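# Pour hazelnuts from bowl into jar, then set bowl down

## Task

Move all the hazelnuts out of the small bowl and into the open glass jar (pouring them is allowed). Afterwards put the bowl back so it rests directly on the table, upside down being acceptable. The jar has to finish upright and resting directly on the table. It counts as failed if the bowl or jar is released, or drops, with no support within a few millimetres beneath it. Nothing may rely on the robot holding it at the end. Finish by opening the hands and moving them away.

## Robot and tools

Robot: two arms, left_arm and right_arm. Each carries an identical five-finger right hand, so the hands are not mirrored: every axis and number means the same on both. The names do not refer to image sides.

Scene frame: one shared frame for both arms. Origin on the table top between the arms, +z up, +x out over the table, left_arm on the +y side. Result poses are in metres plus a wxyz quaternion; velocities are in m/s and rad/s. Printed positions can be slightly wrong, more so at long reach.

Hand point: a point fixed to the palm, 0.05 m in front of it, where index pad and thumb tip meet in a pinch. Its own axes: +z along the straight fingers, +y out of the palm, +x across the palm toward the little finger. Straight fingers extend 0.06-0.07 m past it along +z. A wrist bracket on the little-finger side sticks out and can collide. Rotating the hand shifts the point slightly.

The row (28 numbers, all in [-1, 1], always both arms): left_arm dx, dy, dz, rx, ry, rz, then left_gripper little, ring, middle, index, thumb_bend, thumb_turn, force_limit, speed; then the same 14 for right_arm and right_gripper.
- dx..rz are offsets, not poses. They are taken in the hand point's own axes, counted from its pose in the latest result that showed it (or, before any such result and for the second or later call in one reply, from where it is when the action starts). 1.0 equals 0.6 m of travel or 180 degrees; rx, ry, rz form one rotation vector. All zeros drives the arm back to that reference pose, so it is not a pause.
- Finger values are absolute targets: +1 straight/open, -1 curled shut. thumb_bend +1 straight, -1 fully bent. thumb_turn +1 beside the palm, -1 in front of it facing the fingers. A pinch is near index -0.22, thumb_bend -0.75, thumb_turn -0.57. A full-hand wrap with the thumb turned in front fits objects 0.035-0.08 m wide; turn the thumb before arriving.
- force_limit maps -1..+1 to roughly 0..10 N at a fingertip (0..15 N for the two thumb motors); it only stops closing. speed maps -1..+1 to nearly stopped..full (full travel in 0.6 s). Close at -0.9 or slower for a gentle grip.
- There is no 'no change' value for a hand: resend its previous eight numbers, or before any, its hand_measured six plus hand_force_limit and hand_speed. A motor only starts when its target changes by 0.01 or more. To tighten, raise force_limit and send a target further closed than measured; to loosen, send one more open.

Tools:
- execute_actions {actions, pictures}. actions is empty (just report state, with pictures), one wait {steps: up to 300, counted from the previous result including reply time}, or one action {rows: 1-15 rows, steps: 4-15, default 15}. Each step is 1/30 s, one row per step, last row repeated. Every row is measured from the same reference pose, not from the previous row. Pictures come only with an empty list or pictures: true. The last 4 steps of an action run after the result, while you reply.
- move {target, speed, stop_force}. target is one 28-number row as above (offsets from the same reference). Both hand points travel straight lines that end together, 0.5-10 s long; hand numbers are sent at the start. speed in m/s, 0.002-0.5, default 0.25; turning up to twice that in rad/s. stop_force in N, 13-80, one value for both arms, allowed after 0.2 s of scene time: an arm whose wrist sensor feels that much extra push against its motion stops, backs off two steps and holds. Use it only for moves without rotation, and slowly; omit it when lifting off something the hand presses on. The move line reports each arm's ending: done, off_target, moving, held, fault, contact; limits=paced means clipping, limits=held means a check blocked steps.
- wait {seconds: 0-10}: lets time pass, sends nothing.
- zoom_image {camera: cam_high, cam_left_wrist or cam_right_wrist, region: [x0, y0, x1, y1] pixels, at most 504x504}.
- show_instructions {}: reference pages.
- finished_scene {scene}: ends and grades the scene; irreversible.

Results: per-arm pose and velocity; Wrist force and Wrist torque in the end effector's axes (noisy, offset up to about 5.5 N, saturates near 100 N, may read 'no reading' at first); hand_measured, hand_stopped_by (moving, target, force, stalled, fault), hand_load_n (positive when pushed open; near 0 means the grip is lost), hand_force_limit, hand_speed; a 'Hand target' line when nothing is pending; 'pose unreachable' and HELD mark blocked commands. Cameras: cam_high 896x504, wrist cameras 616x616 fisheye.

Motion limits: each step's commanded pose is clipped to 100 mm and 16 degrees from the measured one; commands lag about 0.17 s; position beats orientation if both cannot be met. Long moves may fall short, so check the pose and send the rest.

Avoid: pressing past a firm contact (arms are stiff; torque or 150 N force faults stop an arm for 10 s), arms touching each other, knocking anything off the table, dropping or letting go of the bowl or jar in the air, holding loads long (motors heat, warning at 70 °C, braking at 85 °C). Loose objects may occasionally get nudged.

Each tool is called after "Request:" as name(argument=value, ...), one argument or row to a line, values as JSON.

## Session

Request:
execute_actions(
  actions=[],
)

Scene clock: 0.00 s of 6000.00 s.
left_arm: end_effector_position=(-0.1084, +1.0607, +0.6120) hand_measured=(+1.000, +1.000, +1.000, +1.000, +1.000, +1.000) hand_load_n=(+0.0, +0.0, +0.0, +0.0, +0.0, +0.0) hand_stopped_by=(target, target, target, target, target, target) hand_force_limit=0.00 hand_speed=-0.80 end_effector_quat_wxyz=(+0.031, +0.709, -0.705, -0.008) end_effector_velocity=(+0.000, +0.000, +0.001) end_effector_angular_velocity=(+0.002, -0.001, -0.000) | right_arm: end_effector_position=(+0.2585, -1.1966, +0.5736) hand_measured=(+1.000, +1.000, +1.000, +1.000, +1.000, +1.000) hand_load_n=(+0.0, +0.0, +0.0, +0.0, +0.0, +0.0) hand_stopped_by=(target, target, target, target, target, target) hand_force_limit=0.00 hand_speed=-0.80 end_effector_quat_wxyz=(-0.032, +0.599, +0.800, -0.011) end_effector_velocity=(+0.000, +0.000, -0.000) end_effector_angular_velocity=(+0.000, +0.000, +0.003)
Joint positions: left_arm=[ 1.267 -1.527  1.39   1.754  1.528 -1.871] | right_arm=[-1.825 -1.638  1.549  1.675  1.636 -1.946]
Joint velocities: left_arm=[-0.    -0.001 -0.001 -0.     0.     0.   ] | right_arm=[ 0.     0.    -0.     0.     0.    -0.002]
Wrist force (N, on the end effector, along its own x y z axes, offset not removed): no reading
Wrist torque (N m, same axes, about the end effector's origin, offset not removed): no reading
Hand target (left_arm): -0.108, +1.061, +0.612; +0.031, +0.709, -0.705, -0.008
Hand target (right_arm): +0.259, -1.197, +0.574; -0.032, +0.599, +0.800, -0.011
camera_calibration (this result's frames):
cam_left_wrist: T_world_to_cam=[[-0.997898, 0.0133404, 0.0634215, -0.16489], [0.045853, 0.836901, 0.54543, -1.23268], [-0.0458013, 0.547192, -0.835753, 0.0580886], [0, 0, 0, 1]] pos_world=[-0.105361, 1.00204, 0.731345]
cam_right_wrist: T_world_to_cam=[[0.986574, 0.133667, -0.0938388, -0.0358783], [0.162211, -0.868752, 0.467929, -1.34984], [-0.018976, -0.476868, -0.87877, 0.0637398], [0, 0, 0, 1]] pos_world=[0.255566, -1.13749, 0.684276]

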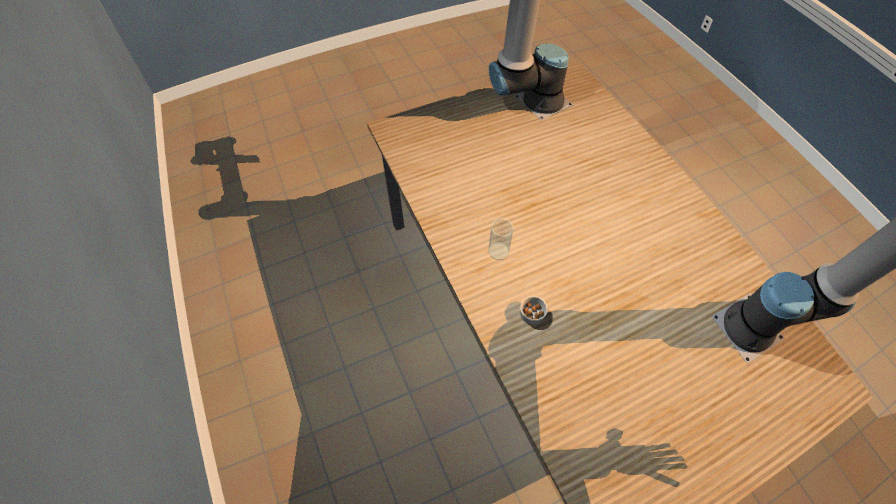

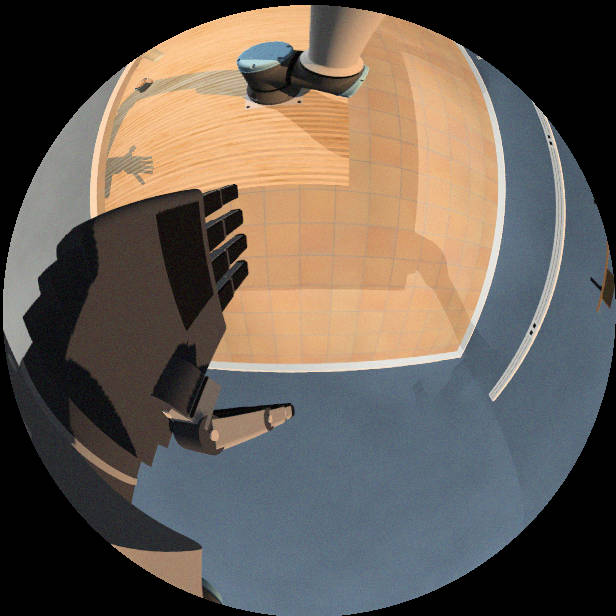

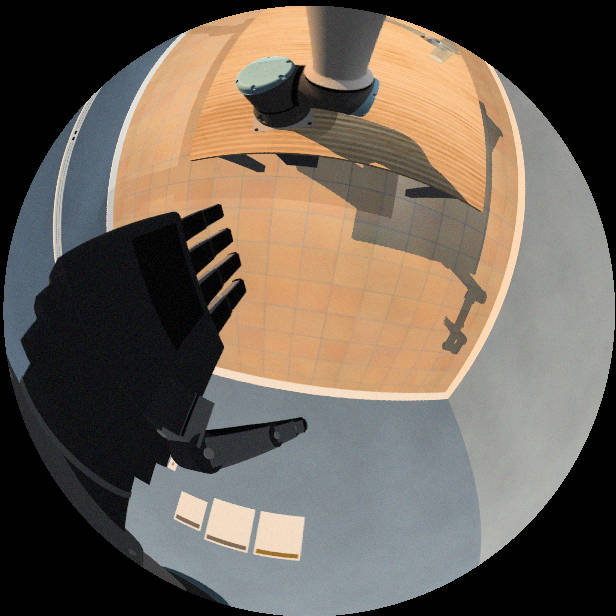

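Request:
move(
  target=[0.26,-0.99,0.22,0,0,0.3,1,1,1,1,-0.7,-0.57,0,0,0,0,0,0,0,0,1,1,1,1,1,1,0,-0.8],
  speed=0.4,
)

Scene clock: 2.80 s of 6000.00 s.
left_arm: end_effector_position=(+0.4779, +0.9034, +0.4521) hand_measured=(+1.000, +1.000, +1.000, +1.000, -0.700, -0.570) hand_load_n=(+0.0, +0.0, +0.0, +0.0, +0.0, +0.0) hand_stopped_by=(target, target, target, target, target, target) hand_force_limit=0.00 hand_speed=0.00 end_effector_quat_wxyz=(-0.031, -0.311, +0.950, -0.007) end_effector_velocity=(+0.002, +0.000, +0.000) end_effector_angular_velocity=(+0.000, -0.002, -0.001) | right_arm: end_effector_position=(+0.2585, -1.1966, +0.5736) hand_measured=(+1.000, +1.000, +1.000, +1.000, +1.000, +1.000) hand_load_n=(+0.0, +0.0, +0.0, +0.0, +0.0, +0.0) hand_stopped_by=(target, target, target, target, target, target) hand_force_limit=0.00 hand_speed=-0.80 end_effector_quat_wxyz=(-0.032, +0.599, +0.800, -0.011) end_effector_velocity=(+0.000, +0.000, +0.000) end_effector_angular_velocity=(-0.001, +0.000, +0.002)
Joint positions: left_arm=[ 0.242 -1.372  1.492  1.512  1.59  -1.952] | right_arm=[-1.825 -1.638  1.549  1.675  1.636 -1.946]
Joint velocities: left_arm=[ 0.     0.002 -0.003 -0.     0.     0.001] | right_arm=[ 0.001 -0.    -0.001  0.    -0.    -0.001]
Wrist force (N, on the end effector, along its own x y z axes, offset not removed): left_arm=[2.5 -1.6 -0.4] | right_arm=[-1.1 1.9 -1.1]
Wrist torque (N m, same axes, about the end effector's origin, offset not removed): left_arm=[0.24 -0.28 0.23] | right_arm=[0.57 0.50 -0.03]
Hand target (left_arm): +0.478, +0.903, +0.452; -0.031, -0.311, +0.950, -0.007
Hand target (right_arm): +0.259, -1.197, +0.574; -0.032, +0.599, +0.800, -0.011
Off the commanded pose (left_arm): 0.001 m, 0 deg.
Off the commanded pose (right_arm): 0.000 m, 0 deg.
Kept back: nothing.
move: done
camera_calibration (this result's frames):
cam_left_wrist: T_world_to_cam=[[-0.577368, 0.816375, 0.0133707, -0.471373], [0.701323, 0.487481, 0.520105, -1.02682], [0.418082, 0.309669, -0.853998, 0.0384681], [0, 0, 0, 1]] pos_world=[0.431891, 0.873457, 0.573206]
cam_right_wrist: T_world_to_cam=[[0.986574, 0.133667, -0.0938387, -0.0358781], [0.162211, -0.868752, 0.467929, -1.34984], [-0.0189759, -0.476868, -0.87877, 0.0637396], [0, 0, 0, 1]] pos_world=[0.255566, -1.13749, 0.684276]

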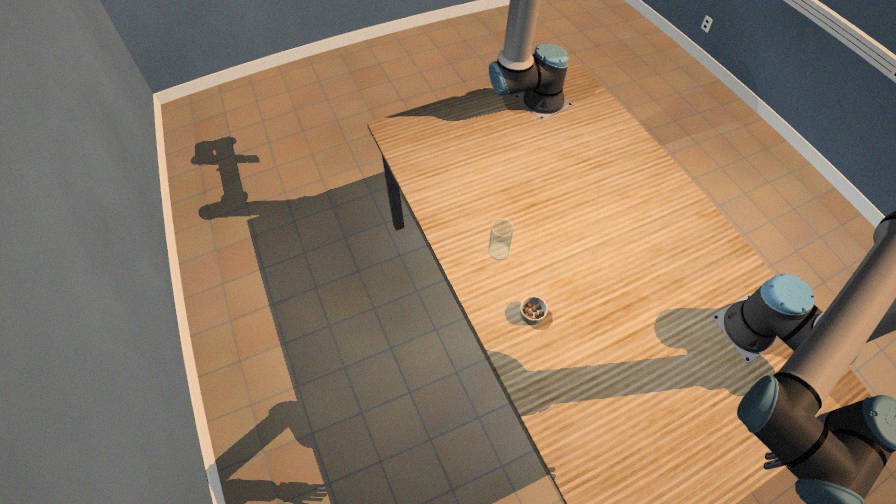

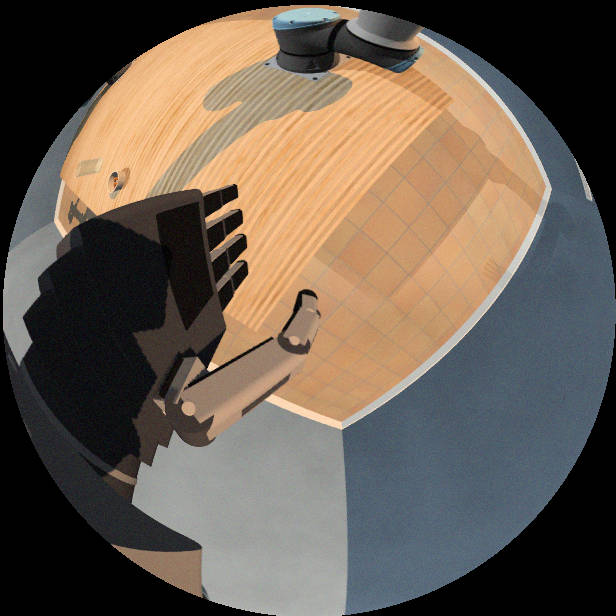

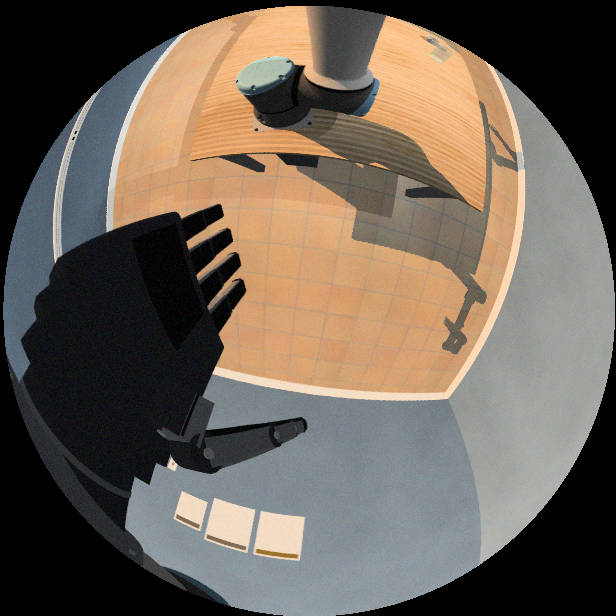

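Request:
move(
  target=[0.456,-0.857,0.358,0.452,-0.008,-0.069,1,1,1,1,-0.7,-0.57,0,0,0,0,0,0,0,0,1,1,1,1,1,1,0,-0.8],
  speed=0.4,
)

Scene clock: 6.90 s of 6000.00 s.
left_arm: end_effector_position=(+0.5504, +0.3205, +0.2521) hand_measured=(+1.000, +1.000, +1.000, +1.000, -0.700, -0.570) hand_load_n=(+0.0, +0.0, +0.0, +0.0, +0.0, +0.0) hand_stopped_by=(target, target, target, target, target, target) hand_force_limit=0.00 hand_speed=0.00 end_effector_quat_wxyz=(+0.189, -0.349, +0.680, -0.617) end_effector_velocity=(+0.001, +0.000, -0.002) end_effector_angular_velocity=(+0.001, -0.003, +0.007) | right_arm: end_effector_position=(+0.2585, -1.1966, +0.5736) hand_measured=(+1.000, +1.000, +1.000, +1.000, +1.000, +1.000) hand_load_n=(+0.0, +0.0, +0.0, +0.0, +0.0, +0.0) hand_stopped_by=(target, target, target, target, target, target) hand_force_limit=0.00 hand_speed=-0.80 end_effector_quat_wxyz=(-0.032, +0.599, +0.800, -0.011) end_effector_velocity=(+0.000, +0.000, +0.000) end_effector_angular_velocity=(-0.001, -0.000, +0.002)
Joint positions: left_arm=[-0.632 -1.808  2.355 -0.375  1.745 -3.288] | right_arm=[-1.825 -1.638  1.549  1.675  1.636 -1.946]
Joint velocities: left_arm=[-0.005  0.001  0.005 -0.008 -0.012  0.   ] | right_arm=[ 0.    -0.001  0.    -0.    -0.001 -0.002]
Wrist force (N, on the end effector, along its own x y z axes, offset not removed): left_arm=[2.4 -5.5 0.4] | right_arm=[-6.0 -4.7 0.0]
Wrist torque (N m, same axes, about the end effector's origin, offset not removed): left_arm=[-0.38 -0.28 -0.01] | right_arm=[-0.63 1.22 -0.49]
Hand target (left_arm): +0.551, +0.320, +0.252; +0.189, -0.349, +0.680, -0.617
Hand target (right_arm): +0.259, -1.197, +0.574; -0.032, +0.599, +0.800, -0.011
Off the commanded pose (left_arm): 0.001 m, 0 deg.
Off the commanded pose (right_arm): 0.000 m, 0 deg.
Kept back: nothing.
move: done
camera_calibration (this result's frames):
cam_left_wrist: T_world_to_cam=[[-0.235957, 0.015, -0.971648, 0.366313], [0.171854, 0.984765, -0.0265308, -0.419647], [0.956447, -0.173242, -0.23494, -0.279747], [0, 0, 0, 1]] pos_world=[0.426115, 0.359295, 0.27907]
cam_right_wrist: T_world_to_cam=[[0.986574, 0.133667, -0.0938388, -0.0358785], [0.162211, -0.868752, 0.467929, -1.34984], [-0.018976, -0.476868, -0.87877, 0.0637396], [0, 0, 0, 1]] pos_world=[0.255566, -1.13749, 0.684276]

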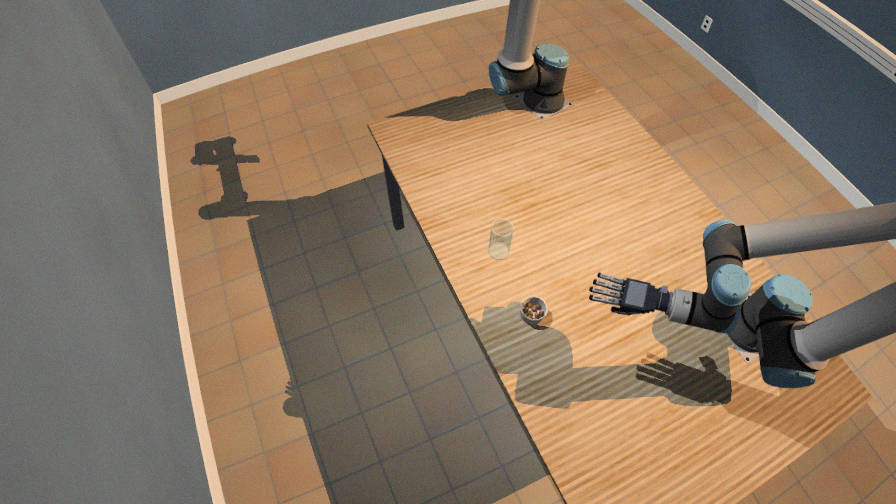

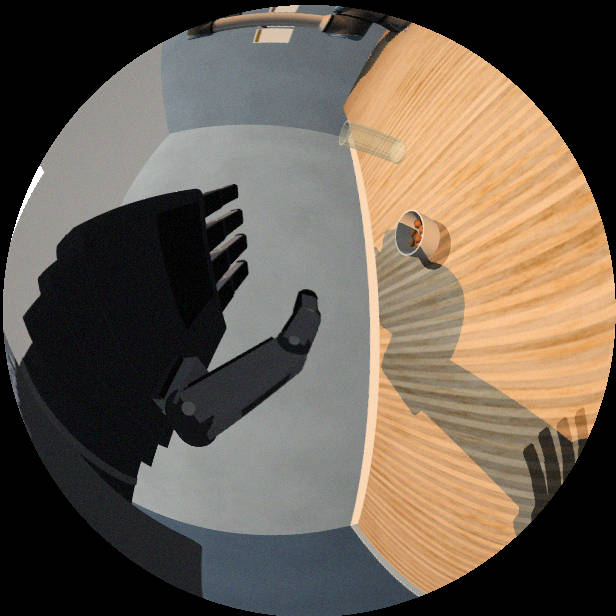

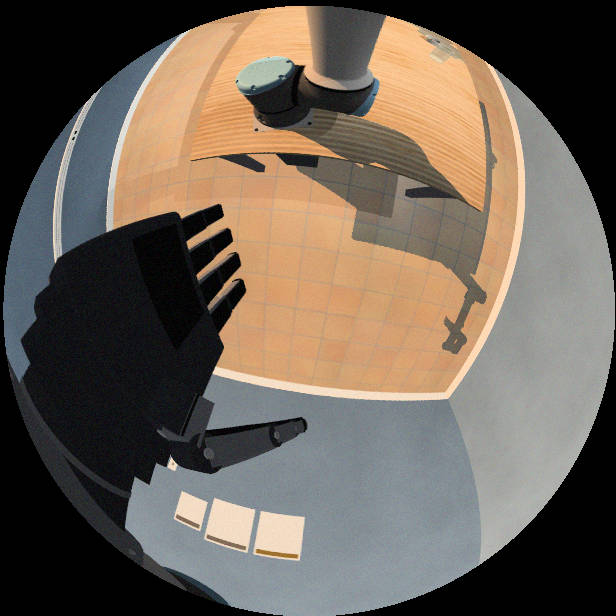

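Request:
move(
  target=[-0.025,0.331,0.195,0,0,0,1,1,1,1,-0.7,-0.57,0,0,0,0,0,0,0,0,1,1,1,1,1,1,0,-0.8],
  speed=0.2,
)

Scene clock: 8.97 s of 6000.00 s.
left_arm: end_effector_position=(+0.5931, +0.2477, +0.0372) hand_measured=(+1.000, +1.000, +1.000, +1.000, -0.700, -0.570) hand_load_n=(+0.0, +0.0, +0.0, +0.0, +0.0, +0.0) hand_stopped_by=(target, target, target, target, target, target) hand_force_limit=0.00 hand_speed=0.00 end_effector_quat_wxyz=(+0.189, -0.349, +0.680, -0.617) end_effector_velocity=(+0.001, -0.001, -0.001) end_effector_angular_velocity=(-0.000, -0.001, -0.000) | right_arm: end_effector_position=(+0.2585, -1.1966, +0.5736) hand_measured=(+1.000, +1.000, +1.000, +1.000, +1.000, +1.000) hand_load_n=(+0.0, +0.0, +0.0, +0.0, +0.0, +0.0) hand_stopped_by=(target, target, target, target, target, target) hand_force_limit=0.00 hand_speed=-0.80 end_effector_quat_wxyz=(-0.032, +0.599, +0.800, -0.011) end_effector_velocity=(-0.000, +0.000, +0.000) end_effector_angular_velocity=(-0.000, +0.001, -0.001)
Joint positions: left_arm=[-0.719 -1.322  2.427 -0.935  1.659 -3.303] | right_arm=[-1.825 -1.638  1.549  1.675  1.636 -1.946]
Joint velocities: left_arm=[-0.     0.005 -0.001 -0.005 -0.     0.   ] | right_arm=[ 0.    -0.     0.    -0.     0.001  0.001]
Wrist force (N, on the end effector, along its own x y z axes, offset not removed): left_arm=[2.5 -2.3 0.3] | right_arm=[-6.0 -1.0 7.5]
Wrist torque (N m, same axes, about the end effector's origin, offset not removed): left_arm=[-0.05 -0.37 0.30] | right_arm=[-0.48 0.88 -0.30]
Hand target (left_arm): +0.593, +0.248, +0.037; +0.189, -0.349, +0.680, -0.617
Hand target (right_arm): +0.259, -1.197, +0.574; -0.032, +0.599, +0.800, -0.011
Off the commanded pose (left_arm): 0.000 m, 0 deg.
Off the commanded pose (right_arm): 0.000 m, 0 deg.
Kept back: nothing.
move: done
camera_calibration (this result's frames):
cam_left_wrist: T_world_to_cam=[[-0.236084, 0.0149886, -0.971617, 0.168684], [0.171852, 0.984765, -0.0265652, -0.360975], [0.956416, -0.173246, -0.235063, -0.383604], [0, 0, 0, 1]] pos_world=[0.468743, 0.28649, 0.0641359]
cam_right_wrist: T_world_to_cam=[[0.986574, 0.133667, -0.0938387, -0.0358784], [0.162211, -0.868752, 0.467929, -1.34984], [-0.0189759, -0.476868, -0.87877, 0.0637398], [0, 0, 0, 1]] pos_world=[0.255566, -1.13749, 0.684276]

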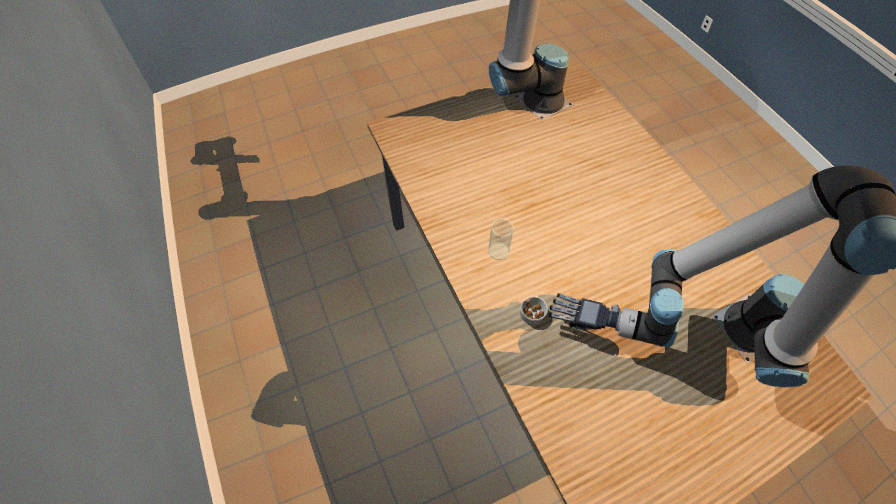

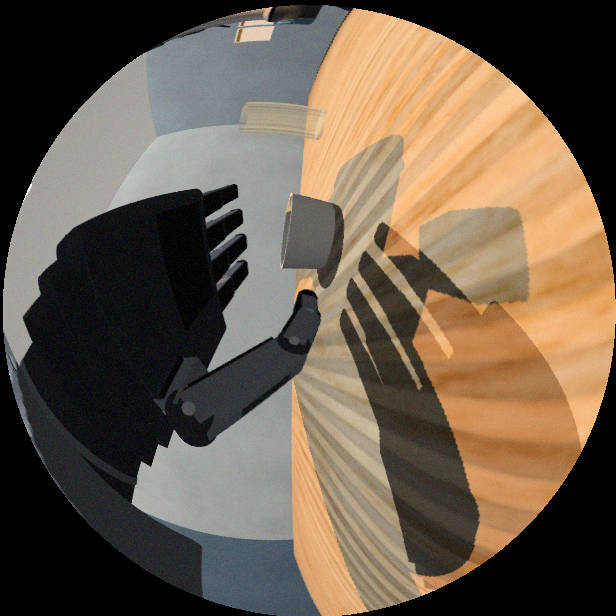

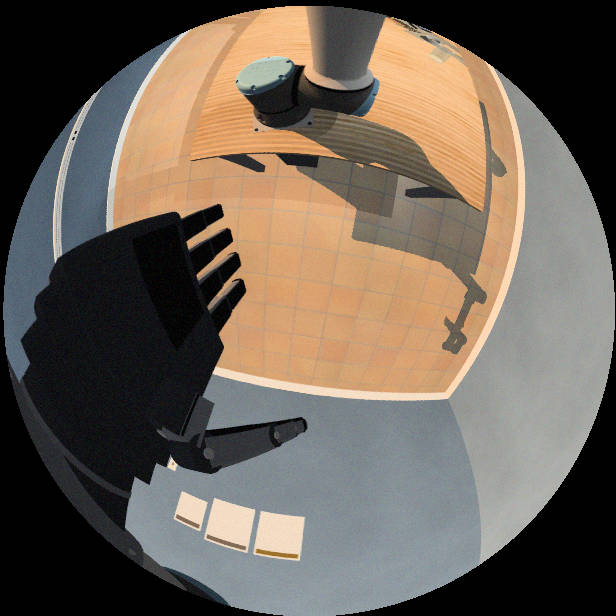

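Request:
move(
  target=[0.009,0.0,0.07,0,0,0,1,1,1,1,-0.7,-0.57,0,0,0,0,0,0,0,0,1,1,1,1,1,1,0,-0.8],
  speed=0.05,
)

Request:
zoom_image(
  camera="cam_high",
  region=[490,270,620,350],
)

Scene clock: 10.43 s of 6000.00 s.
left_arm: end_effector_position=(+0.6181, +0.2143, +0.0311) hand_measured=(+1.000, +1.000, +1.000, +1.000, -0.700, -0.570) hand_load_n=(+0.0, +0.0, +0.0, +0.0, +0.0, +0.0) hand_stopped_by=(target, target, target, target, target, target) hand_force_limit=0.00 hand_speed=0.00 end_effector_quat_wxyz=(+0.189, -0.349, +0.680, -0.617) end_effector_velocity=(+0.002, -0.002, +0.000) end_effector_angular_velocity=(-0.001, -0.001, +0.000) | right_arm: end_effector_position=(+0.2585, -1.1966, +0.5736) hand_measured=(+1.000, +1.000, +1.000, +1.000, +1.000, +1.000) hand_load_n=(+0.0, +0.0, +0.0, +0.0, +0.0, +0.0) hand_stopped_by=(target, target, target, target, target, target) hand_force_limit=0.00 hand_speed=-0.80 end_effector_quat_wxyz=(-0.032, +0.599, +0.800, -0.011) end_effector_velocity=(+0.000, -0.000, +0.001) end_effector_angular_velocity=(-0.002, -0.000, -0.001)
Joint positions: left_arm=[-0.74  -1.269  2.362 -0.924  1.639 -3.307] | right_arm=[-1.825 -1.638  1.549  1.675  1.636 -1.946]
Joint velocities: left_arm=[-0.001  0.002 -0.004  0.    -0.001 -0.   ] | right_arm=[ 0.    -0.    -0.002  0.    -0.     0.001]
Wrist force (N, on the end effector, along its own x y z axes, offset not removed): left_arm=[4.2 -3.4 -0.5] | right_arm=[-1.3 2.6 -1.9]
Wrist torque (N m, same axes, about the end effector's origin, offset not removed): left_arm=[0.04 -0.53 0.33] | right_arm=[0.56 0.53 0.00]
Hand target (left_arm): +0.618, +0.214, +0.031; +0.189, -0.349, +0.680, -0.617
Hand target (right_arm): +0.259, -1.197, +0.574; -0.032, +0.599, +0.800, -0.011
Off the commanded pose (left_arm): 0.000 m, 0 deg.
Off the commanded pose (right_arm): 0.000 m, 0 deg.
Kept back: nothing.
move: done
camera_calibration (this result's frames):
cam_left_wrist: T_world_to_cam=[[-0.236111, 0.0149824, -0.971611, 0.16917], [0.171854, 0.984764, -0.0265771, -0.332613], [0.956409, -0.17325, -0.235089, -0.414792], [0, 0, 0, 1]] pos_world=[0.493814, 0.253148, 0.0580147]
cam_right_wrist: T_world_to_cam=[[0.986574, 0.133667, -0.0938388, -0.0358785], [0.162211, -0.868752, 0.467929, -1.34984], [-0.0189761, -0.476868, -0.87877, 0.0637395], [0, 0, 0, 1]] pos_world=[0.255566, -1.13749, 0.684276]

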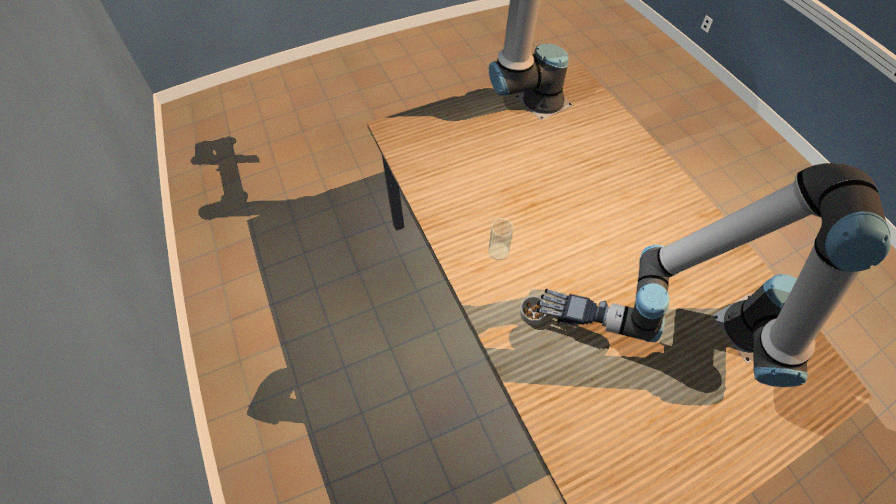

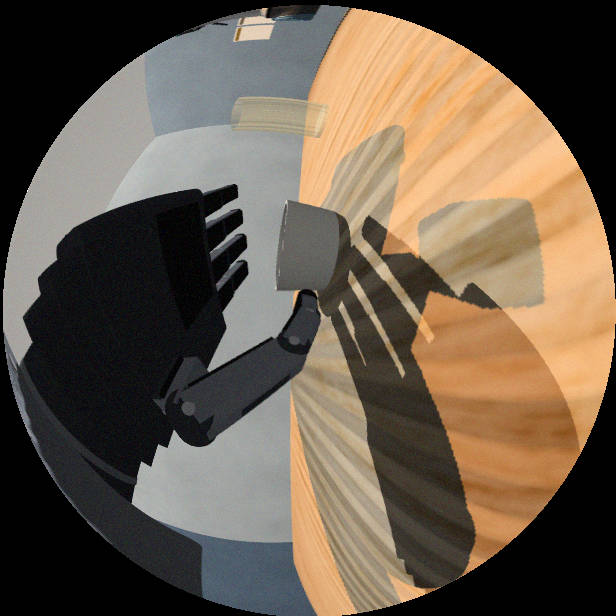

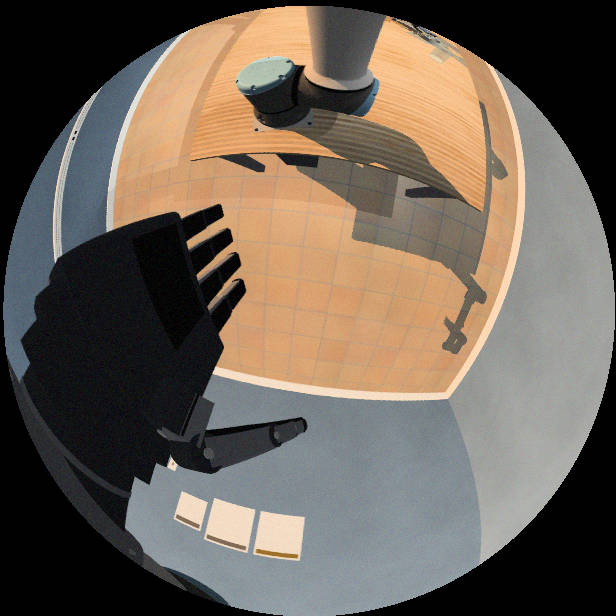

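Region (490, 270, 620, 350) of cam_high's 896x504 image, scaled by 3.877, with more detail than that image has; it fills the top 310 rows of this view, and the rest is white.

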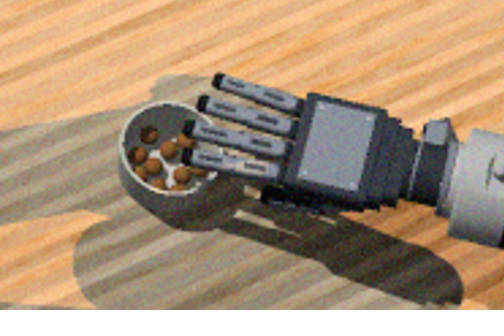

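Request:
move(
  target=[0.004,0.0,0.037,0,0,0,1,1,1,1,-0.7,-0.57,0,0,0,0,0,0,0,0,1,1,1,1,1,1,0,-0.8],
  speed=0.03,
)

Request:
move(
  target=[0,0,0,0,0,0,1,1,1,-0.65,-0.7,-0.57,1,-0.6,0,0,0,0,0,0,1,1,1,1,1,1,0,-0.8],
)

Request:
zoom_image(
  camera="cam_high",
  region=[490,270,620,350],
)

Scene clock: 11.73 s of 6000.00 s.
left_arm: end_effector_position=(+0.6317, +0.1971, +0.0277) hand_measured=(+1.000, +1.000, +1.000, +1.000, -0.700, -0.570) hand_load_n=(+0.0, +0.0, +0.0, +0.0, +0.0, +0.0) hand_stopped_by=(target, target, target, target, target, target) hand_force_limit=0.00 hand_speed=0.00 end_effector_quat_wxyz=(+0.189, -0.349, +0.680, -0.617) end_effector_velocity=(+0.001, -0.001, +0.000) end_effector_angular_velocity=(-0.000, -0.000, +0.000) | right_arm: end_effector_position=(+0.2585, -1.1966, +0.5736) hand_measured=(+1.000, +1.000, +1.000, +1.000, +1.000, +1.000) hand_load_n=(+0.0, +0.0, +0.0, +0.0, +0.0, +0.0) hand_stopped_by=(target, target, target, target, target, target) hand_force_limit=0.00 hand_speed=-0.80 end_effector_quat_wxyz=(-0.032, +0.599, +0.800, -0.011) end_effector_velocity=(-0.000, +0.000, +0.000) end_effector_angular_velocity=(-0.001, +0.001, +0.001)
Joint positions: left_arm=[-0.749 -1.241  2.327 -0.917  1.63  -3.308] | right_arm=[-1.825 -1.638  1.549  1.675  1.636 -1.946]
Joint velocities: left_arm=[-0.     0.002 -0.003  0.001 -0.001 -0.   ] | right_arm=[ 0.    -0.    -0.    -0.     0.001 -0.001]
Wrist force (N, on the end effector, along its own x y z axes, offset not removed): left_arm=[1.5 -1.2 4.6] | right_arm=[-3.3 1.2 -0.4]
Wrist torque (N m, same axes, about the end effector's origin, offset not removed): left_arm=[-0.10 -0.25 0.16] | right_arm=[0.50 0.63 -0.23]
Hand target (left_arm): +0.632, +0.197, +0.028; +0.189, -0.349, +0.680, -0.617
Hand target (right_arm): +0.259, -1.197, +0.574; -0.032, +0.599, +0.800, -0.011
Off the commanded pose (left_arm): 0.000 m, 0 deg.
Off the commanded pose (right_arm): 0.000 m, 0 deg.
Kept back: nothing.
move: done
camera_calibration (this result's frames):
cam_left_wrist: T_world_to_cam=[[-0.236124, 0.0149818, -0.971607, 0.169416], [0.171856, 0.984764, -0.0265804, -0.318033], [0.956405, -0.173252, -0.235101, -0.431491], [0, 0, 0, 1]] pos_world=[0.507339, 0.235892, 0.0547084]
cam_right_wrist: T_world_to_cam=[[0.986574, 0.133667, -0.0938387, -0.0358783], [0.162211, -0.868752, 0.467929, -1.34984], [-0.018976, -0.476868, -0.87877, 0.0637398], [0, 0, 0, 1]] pos_world=[0.255566, -1.13749, 0.684276]

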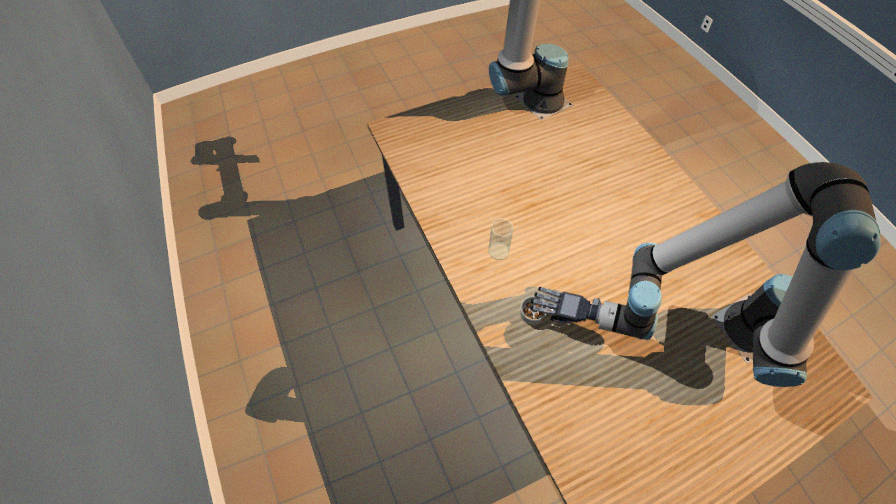

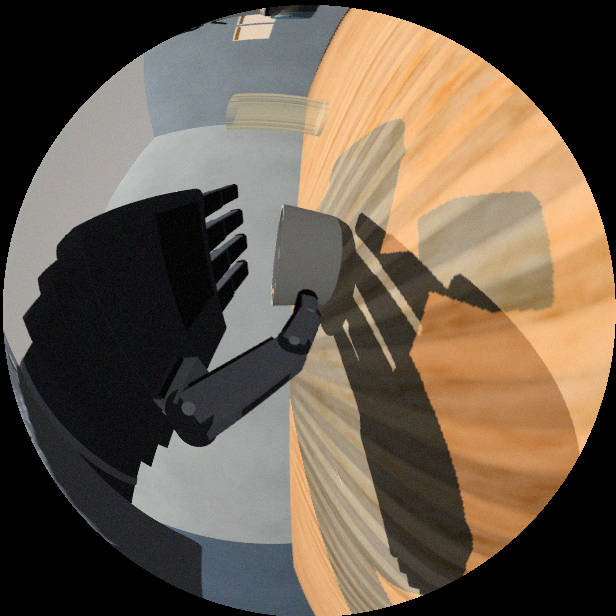

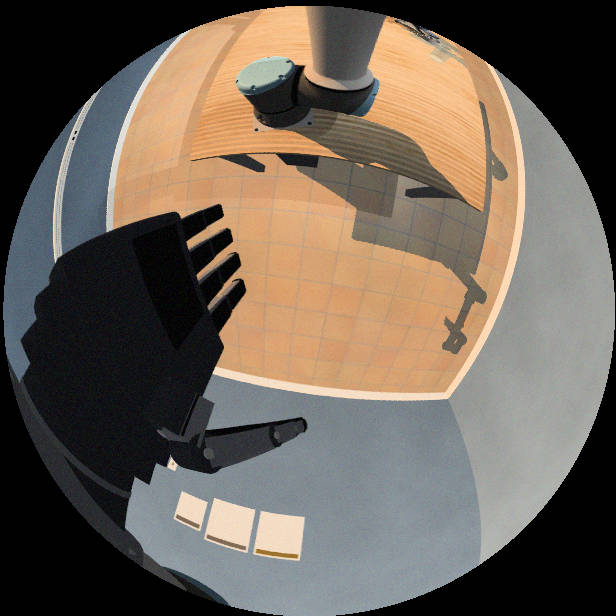

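Scene clock: 13.77 s of 6000.00 s.
left_arm: end_effector_position=(+0.6317, +0.1971, +0.0278) hand_measured=(+1.000, +1.000, +1.000, -0.172, -0.700, -0.570) hand_load_n=(+0.0, +0.0, +0.0, +8.5, +1.0, -1.5) hand_stopped_by=(target, target, target, force, target, target) hand_force_limit=1.00 hand_speed=-0.60 end_effector_quat_wxyz=(+0.189, -0.349, +0.680, -0.617) end_effector_velocity=(+0.000, -0.000, +0.000) end_effector_angular_velocity=(-0.000, -0.001, +0.000) | right_arm: end_effector_position=(+0.2585, -1.1966, +0.5736) hand_measured=(+1.000, +1.000, +1.000, +1.000, +1.000, +1.000) hand_load_n=(+0.0, +0.0, +0.0, +0.0, +0.0, +0.0) hand_stopped_by=(target, target, target, target, target, target) hand_force_limit=0.00 hand_speed=-0.80 end_effector_quat_wxyz=(-0.032, +0.599, +0.800, -0.011) end_effector_velocity=(-0.000, -0.000, +0.000) end_effector_angular_velocity=(-0.001, -0.000, -0.000)
Joint positions: left_arm=[-0.749 -1.241  2.327 -0.917  1.63  -3.308] | right_arm=[-1.825 -1.638  1.549  1.675  1.636 -1.946]
Joint velocities: left_arm=[ 0.    -0.    -0.001  0.     0.     0.   ] | right_arm=[-0.001 -0.    -0.    -0.    -0.    -0.001]
Wrist force (N, on the end effector, along its own x y z axes, offset not removed): left_arm=[3.0 -2.8 0.2] | right_arm=[0.9 1.9 0.3]
Wrist torque (N m, same axes, about the end effector's origin, offset not removed): left_arm=[0.40 -0.46 0.32] | right_arm=[0.49 -0.03 0.14]
Hand target (left_arm): +0.632, +0.197, +0.028; +0.189, -0.349, +0.680, -0.617
Hand target (right_arm): +0.259, -1.197, +0.574; -0.032, +0.599, +0.800, -0.011
Off the commanded pose (left_arm): 0.000 m, 0 deg.
Off the commanded pose (right_arm): 0.000 m, 0 deg.
Kept back: nothing.
move: done
camera_calibration (this result's frames):
cam_left_wrist: T_world_to_cam=[[-0.236089, 0.0149501, -0.971616, 0.169416], [0.171864, 0.984761, -0.0266082, -0.318024], [0.956412, -0.173268, -0.235061, -0.431487], [0, 0, 0, 1]] pos_world=[0.507334, 0.235882, 0.0547192]
cam_right_wrist: T_world_to_cam=[[0.986574, 0.133667, -0.0938388, -0.0358784], [0.162211, -0.868752, 0.467929, -1.34984], [-0.018976, -0.476868, -0.87877, 0.0637395], [0, 0, 0, 1]] pos_world=[0.255566, -1.13749, 0.684276]

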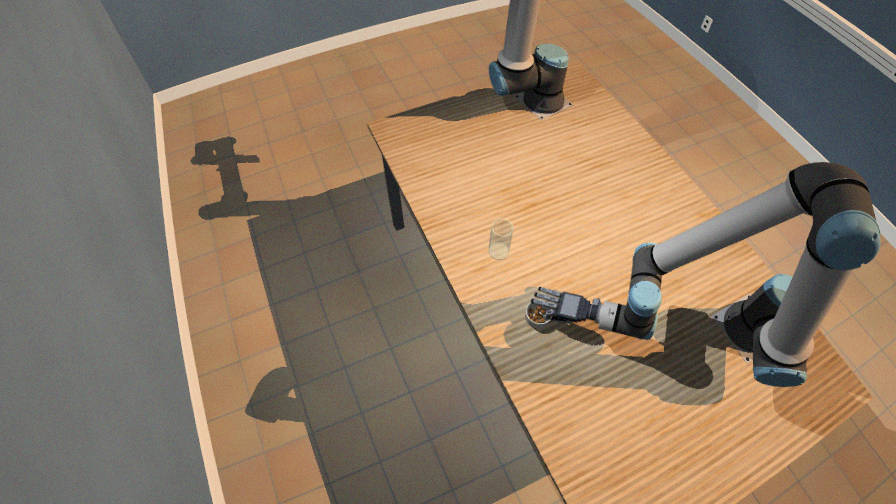

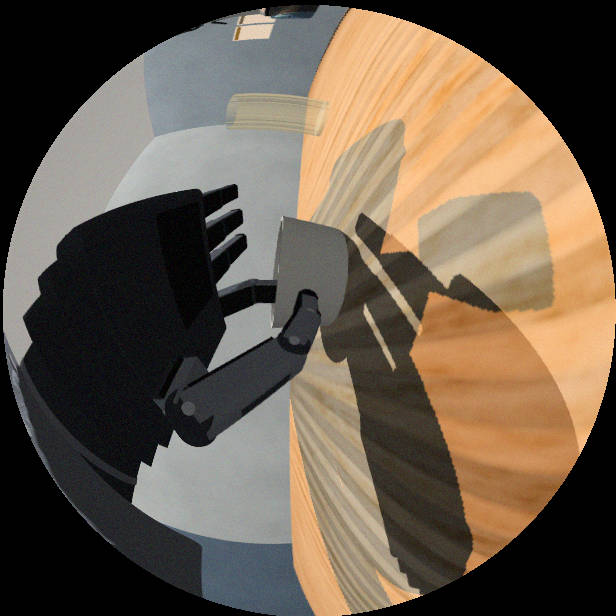

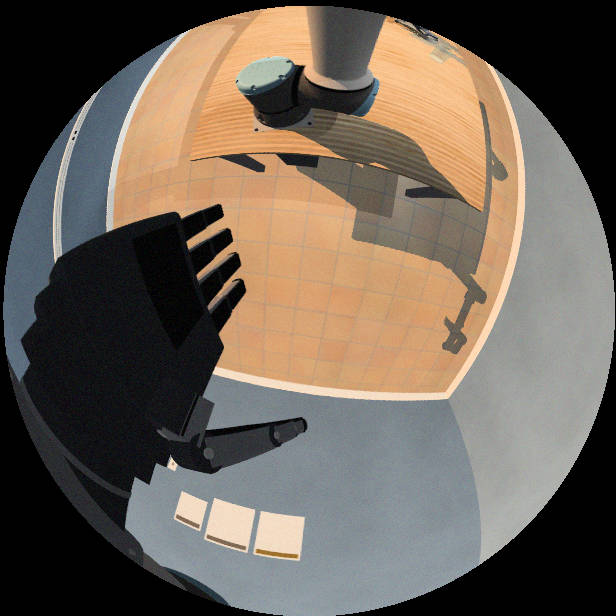

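Region (490, 270, 620, 350) of cam_high's 896x504 image, scaled by 3.877, with more detail than that image has; it fills the top 310 rows of this view, and the rest is white.

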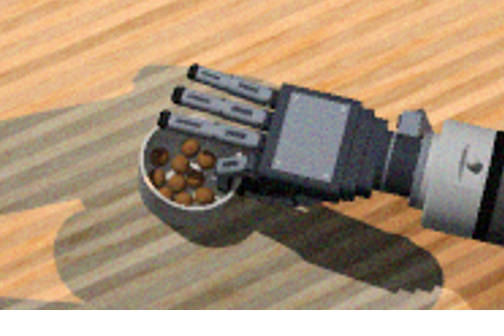

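Pinched. Lift 2 cm with re-squeeze, then the middle finger.

Request:
move(
  target=[0.006,-0.032,-0.006,0,0,0,1,1,1,-0.7,-0.7,-0.57,1,-0.6,0,0,0,0,0,0,1,1,1,1,1,1,0,-0.8],
  speed=0.015,
)

Request:
move(
  target=[0,0,0,0,0,0,1,1,-0.3,-0.7,-0.7,-0.57,1,-0.7,0,0,0,0,0,0,1,1,1,1,1,1,0,-0.8],
)

Request:
zoom_image(
  camera="cam_high",
  region=[490,270,620,350],
)

Scene clock: 15.57 s of 6000.00 s.
left_arm: end_effector_position=(+0.6314, +0.1971, +0.0475) hand_measured=(+1.000, +1.000, +1.000, -0.180, -0.700, -0.570) hand_load_n=(+0.0, +0.0, +0.0, +5.5, +0.0, -0.5) hand_stopped_by=(target, target, target, force, target, target) hand_force_limit=1.00 hand_speed=-0.60 end_effector_quat_wxyz=(+0.189, -0.349, +0.680, -0.617) end_effector_velocity=(+0.000, -0.001, +0.002) end_effector_angular_velocity=(-0.000, -0.000, -0.001) | right_arm: end_effector_position=(+0.2585, -1.1966, +0.5736) hand_measured=(+1.000, +1.000, +1.000, +1.000, +1.000, +1.000) hand_load_n=(+0.0, +0.0, +0.0, +0.0, +0.0, +0.0) hand_stopped_by=(target, target, target, target, target, target) hand_force_limit=0.00 hand_speed=-0.80 end_effector_quat_wxyz=(-0.032, +0.599, +0.800, -0.011) end_effector_velocity=(-0.000, +0.000, +0.000) end_effector_angular_velocity=(-0.000, +0.001, +0.001)
Joint positions: left_arm=[-0.749 -1.28   2.321 -0.872  1.63  -3.308] | right_arm=[-1.825 -1.638  1.549  1.675  1.636 -1.946]
Joint velocities: left_arm=[-0.001 -0.004 -0.002  0.005  0.     0.   ] | right_arm=[ 0.     0.    -0.     0.     0.001 -0.   ]
Wrist force (N, on the end effector, along its own x y z axes, offset not removed): left_arm=[4.2 0.7 1.8] | right_arm=[-2.7 -0.2 3.2]
Wrist torque (N m, same axes, about the end effector's origin, offset not removed): left_arm=[0.24 -0.56 0.53] | right_arm=[-0.07 0.61 -0.06]
Hand target (left_arm): +0.631, +0.197, +0.048; +0.189, -0.349, +0.680, -0.617
Hand target (right_arm): +0.259, -1.197, +0.574; -0.032, +0.599, +0.800, -0.011
Off the commanded pose (left_arm): 0.000 m, 0 deg.
Off the commanded pose (right_arm): 0.000 m, 0 deg.
Kept back: nothing.
move: done
camera_calibration (this result's frames):
cam_left_wrist: T_world_to_cam=[[-0.236081, 0.0149411, -0.971619, 0.188481], [0.171865, 0.984761, -0.0266161, -0.317527], [0.956414, -0.173271, -0.235051, -0.426565], [0, 0, 0, 1]] pos_world=[0.507041, 0.235961, 0.074416]
cam_right_wrist: T_world_to_cam=[[0.986574, 0.133667, -0.0938388, -0.0358785], [0.162211, -0.868752, 0.467929, -1.34984], [-0.018976, -0.476868, -0.87877, 0.0637397], [0, 0, 0, 1]] pos_world=[0.255566, -1.13749, 0.684276]

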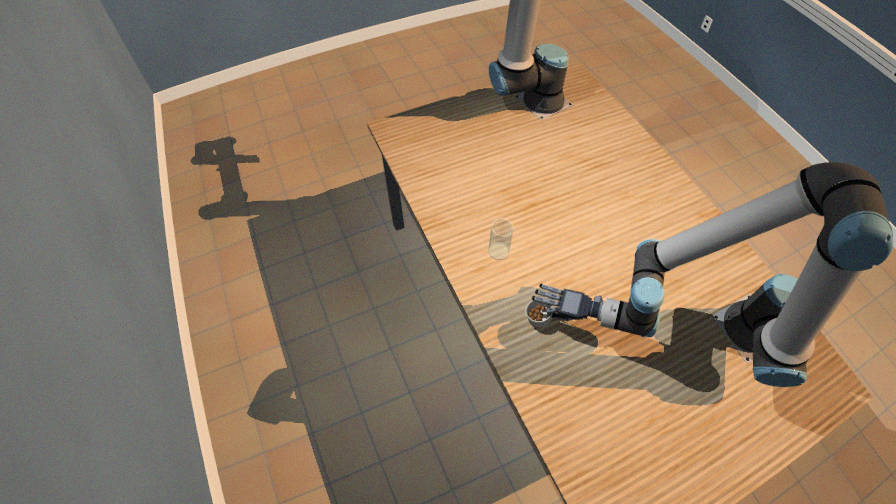

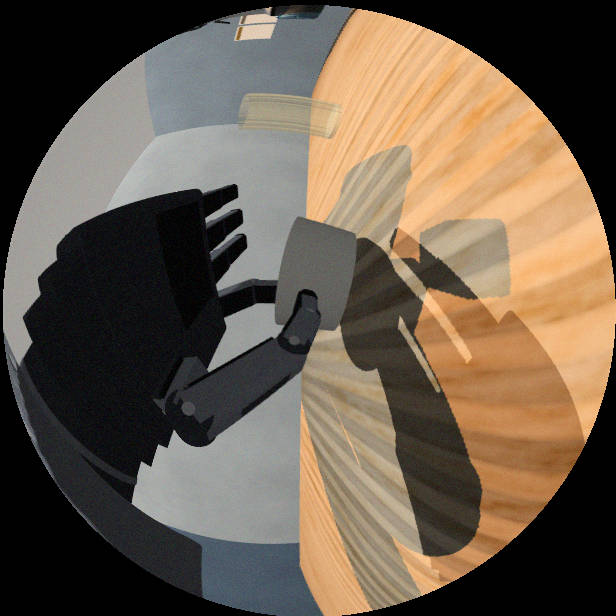

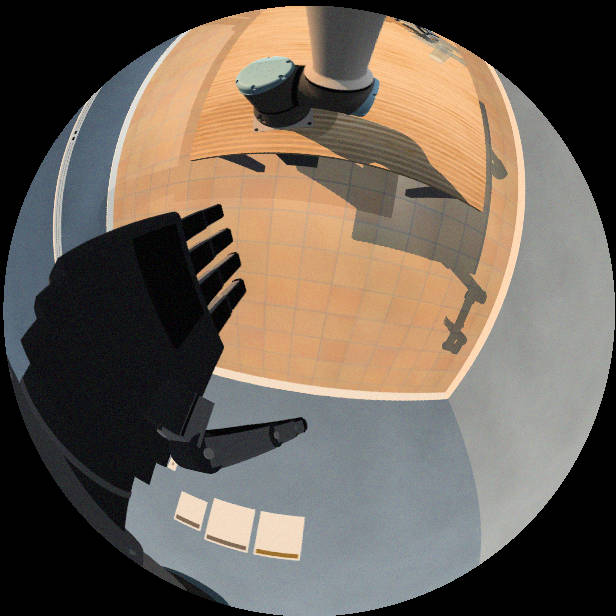

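Scene clock: 18.13 s of 6000.00 s.
left_arm: end_effector_position=(+0.6314, +0.1971, +0.0475) hand_measured=(+1.000, +1.000, -0.144, -0.180, -0.694, -0.570) hand_load_n=(+0.0, +0.0, +10.0, +14.0, +9.0, +5.5) hand_stopped_by=(target, target, force, force, target, target) hand_force_limit=1.00 hand_speed=-0.70 end_effector_quat_wxyz=(+0.189, -0.349, +0.680, -0.617) end_effector_velocity=(+0.001, +0.000, +0.001) end_effector_angular_velocity=(-0.001, -0.001, +0.001) | right_arm: end_effector_position=(+0.2585, -1.1966, +0.5736) hand_measured=(+1.000, +1.000, +1.000, +1.000, +1.000, +1.000) hand_load_n=(+0.0, +0.0, +0.0, +0.0, +0.0, +0.0) hand_stopped_by=(target, target, target, target, target, target) hand_force_limit=0.00 hand_speed=-0.80 end_effector_quat_wxyz=(-0.032, +0.599, +0.800, -0.011) end_effector_velocity=(-0.000, +0.000, -0.001) end_effector_angular_velocity=(+0.002, -0.000, +0.001)
Joint positions: left_arm=[-0.749 -1.28   2.321 -0.872  1.63  -3.308] | right_arm=[-1.825 -1.638  1.549  1.675  1.636 -1.946]
Joint velocities: left_arm=[ 0.001 -0.001 -0.001  0.    -0.     0.   ] | right_arm=[-0.    -0.     0.002  0.    -0.    -0.001]
Wrist force (N, on the end effector, along its own x y z axes, offset not removed): left_arm=[4.0 0.6 3.1] | right_arm=[-6.0 2.3 -1.0]
Wrist torque (N m, same axes, about the end effector's origin, offset not removed): left_arm=[-0.06 -0.57 0.29] | right_arm=[0.47 1.06 -0.23]
Hand target (left_arm): +0.631, +0.197, +0.047; +0.189, -0.349, +0.680, -0.617
Hand target (right_arm): +0.259, -1.197, +0.574; -0.032, +0.599, +0.800, -0.011
Off the commanded pose (left_arm): 0.000 m, 0 deg.
Off the commanded pose (right_arm): 0.000 m, 0 deg.
Kept back: nothing.
move: done
camera_calibration (this result's frames):
cam_left_wrist: T_world_to_cam=[[-0.236097, 0.014956, -0.971614, 0.188473], [0.171864, 0.984761, -0.0266038, -0.317533], [0.95641, -0.173267, -0.23507, -0.426555], [0, 0, 0, 1]] pos_world=[0.507033, 0.235967, 0.0744052]
cam_right_wrist: T_world_to_cam=[[0.986574, 0.133667, -0.0938387, -0.0358784], [0.162211, -0.868752, 0.467929, -1.34984], [-0.0189759, -0.476868, -0.87877, 0.0637397], [0, 0, 0, 1]] pos_world=[0.255566, -1.13749, 0.684276]

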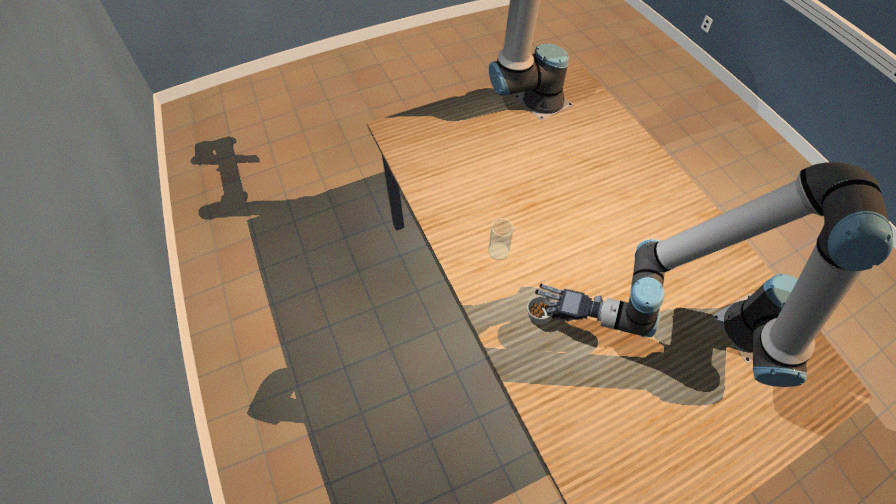

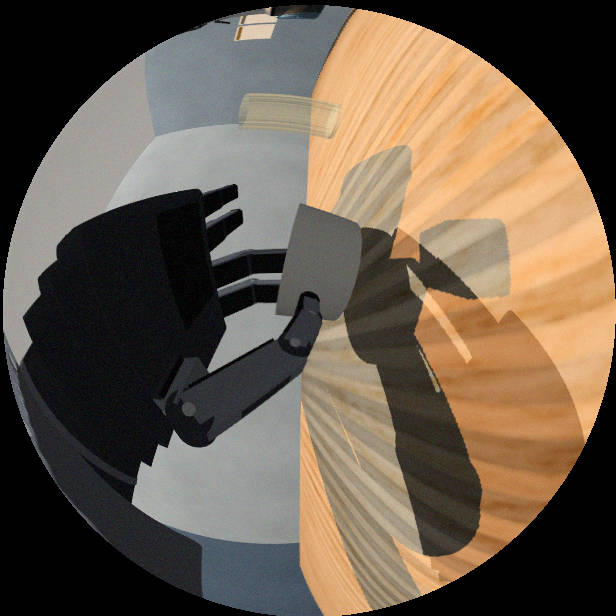

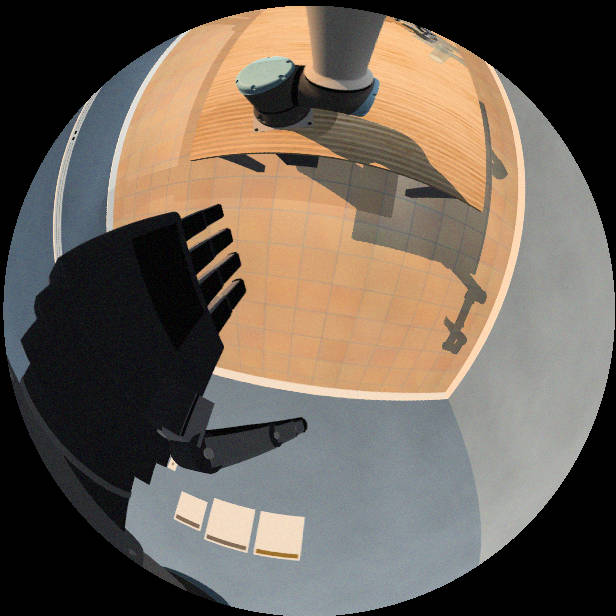

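Region (490, 270, 620, 350) of cam_high's 896x504 image, scaled by 3.877, with more detail than that image has; it fills the top 310 rows of this view, and the rest is white.

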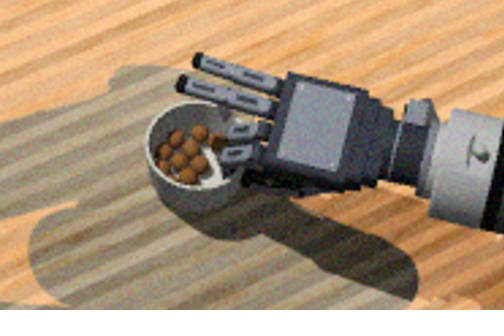

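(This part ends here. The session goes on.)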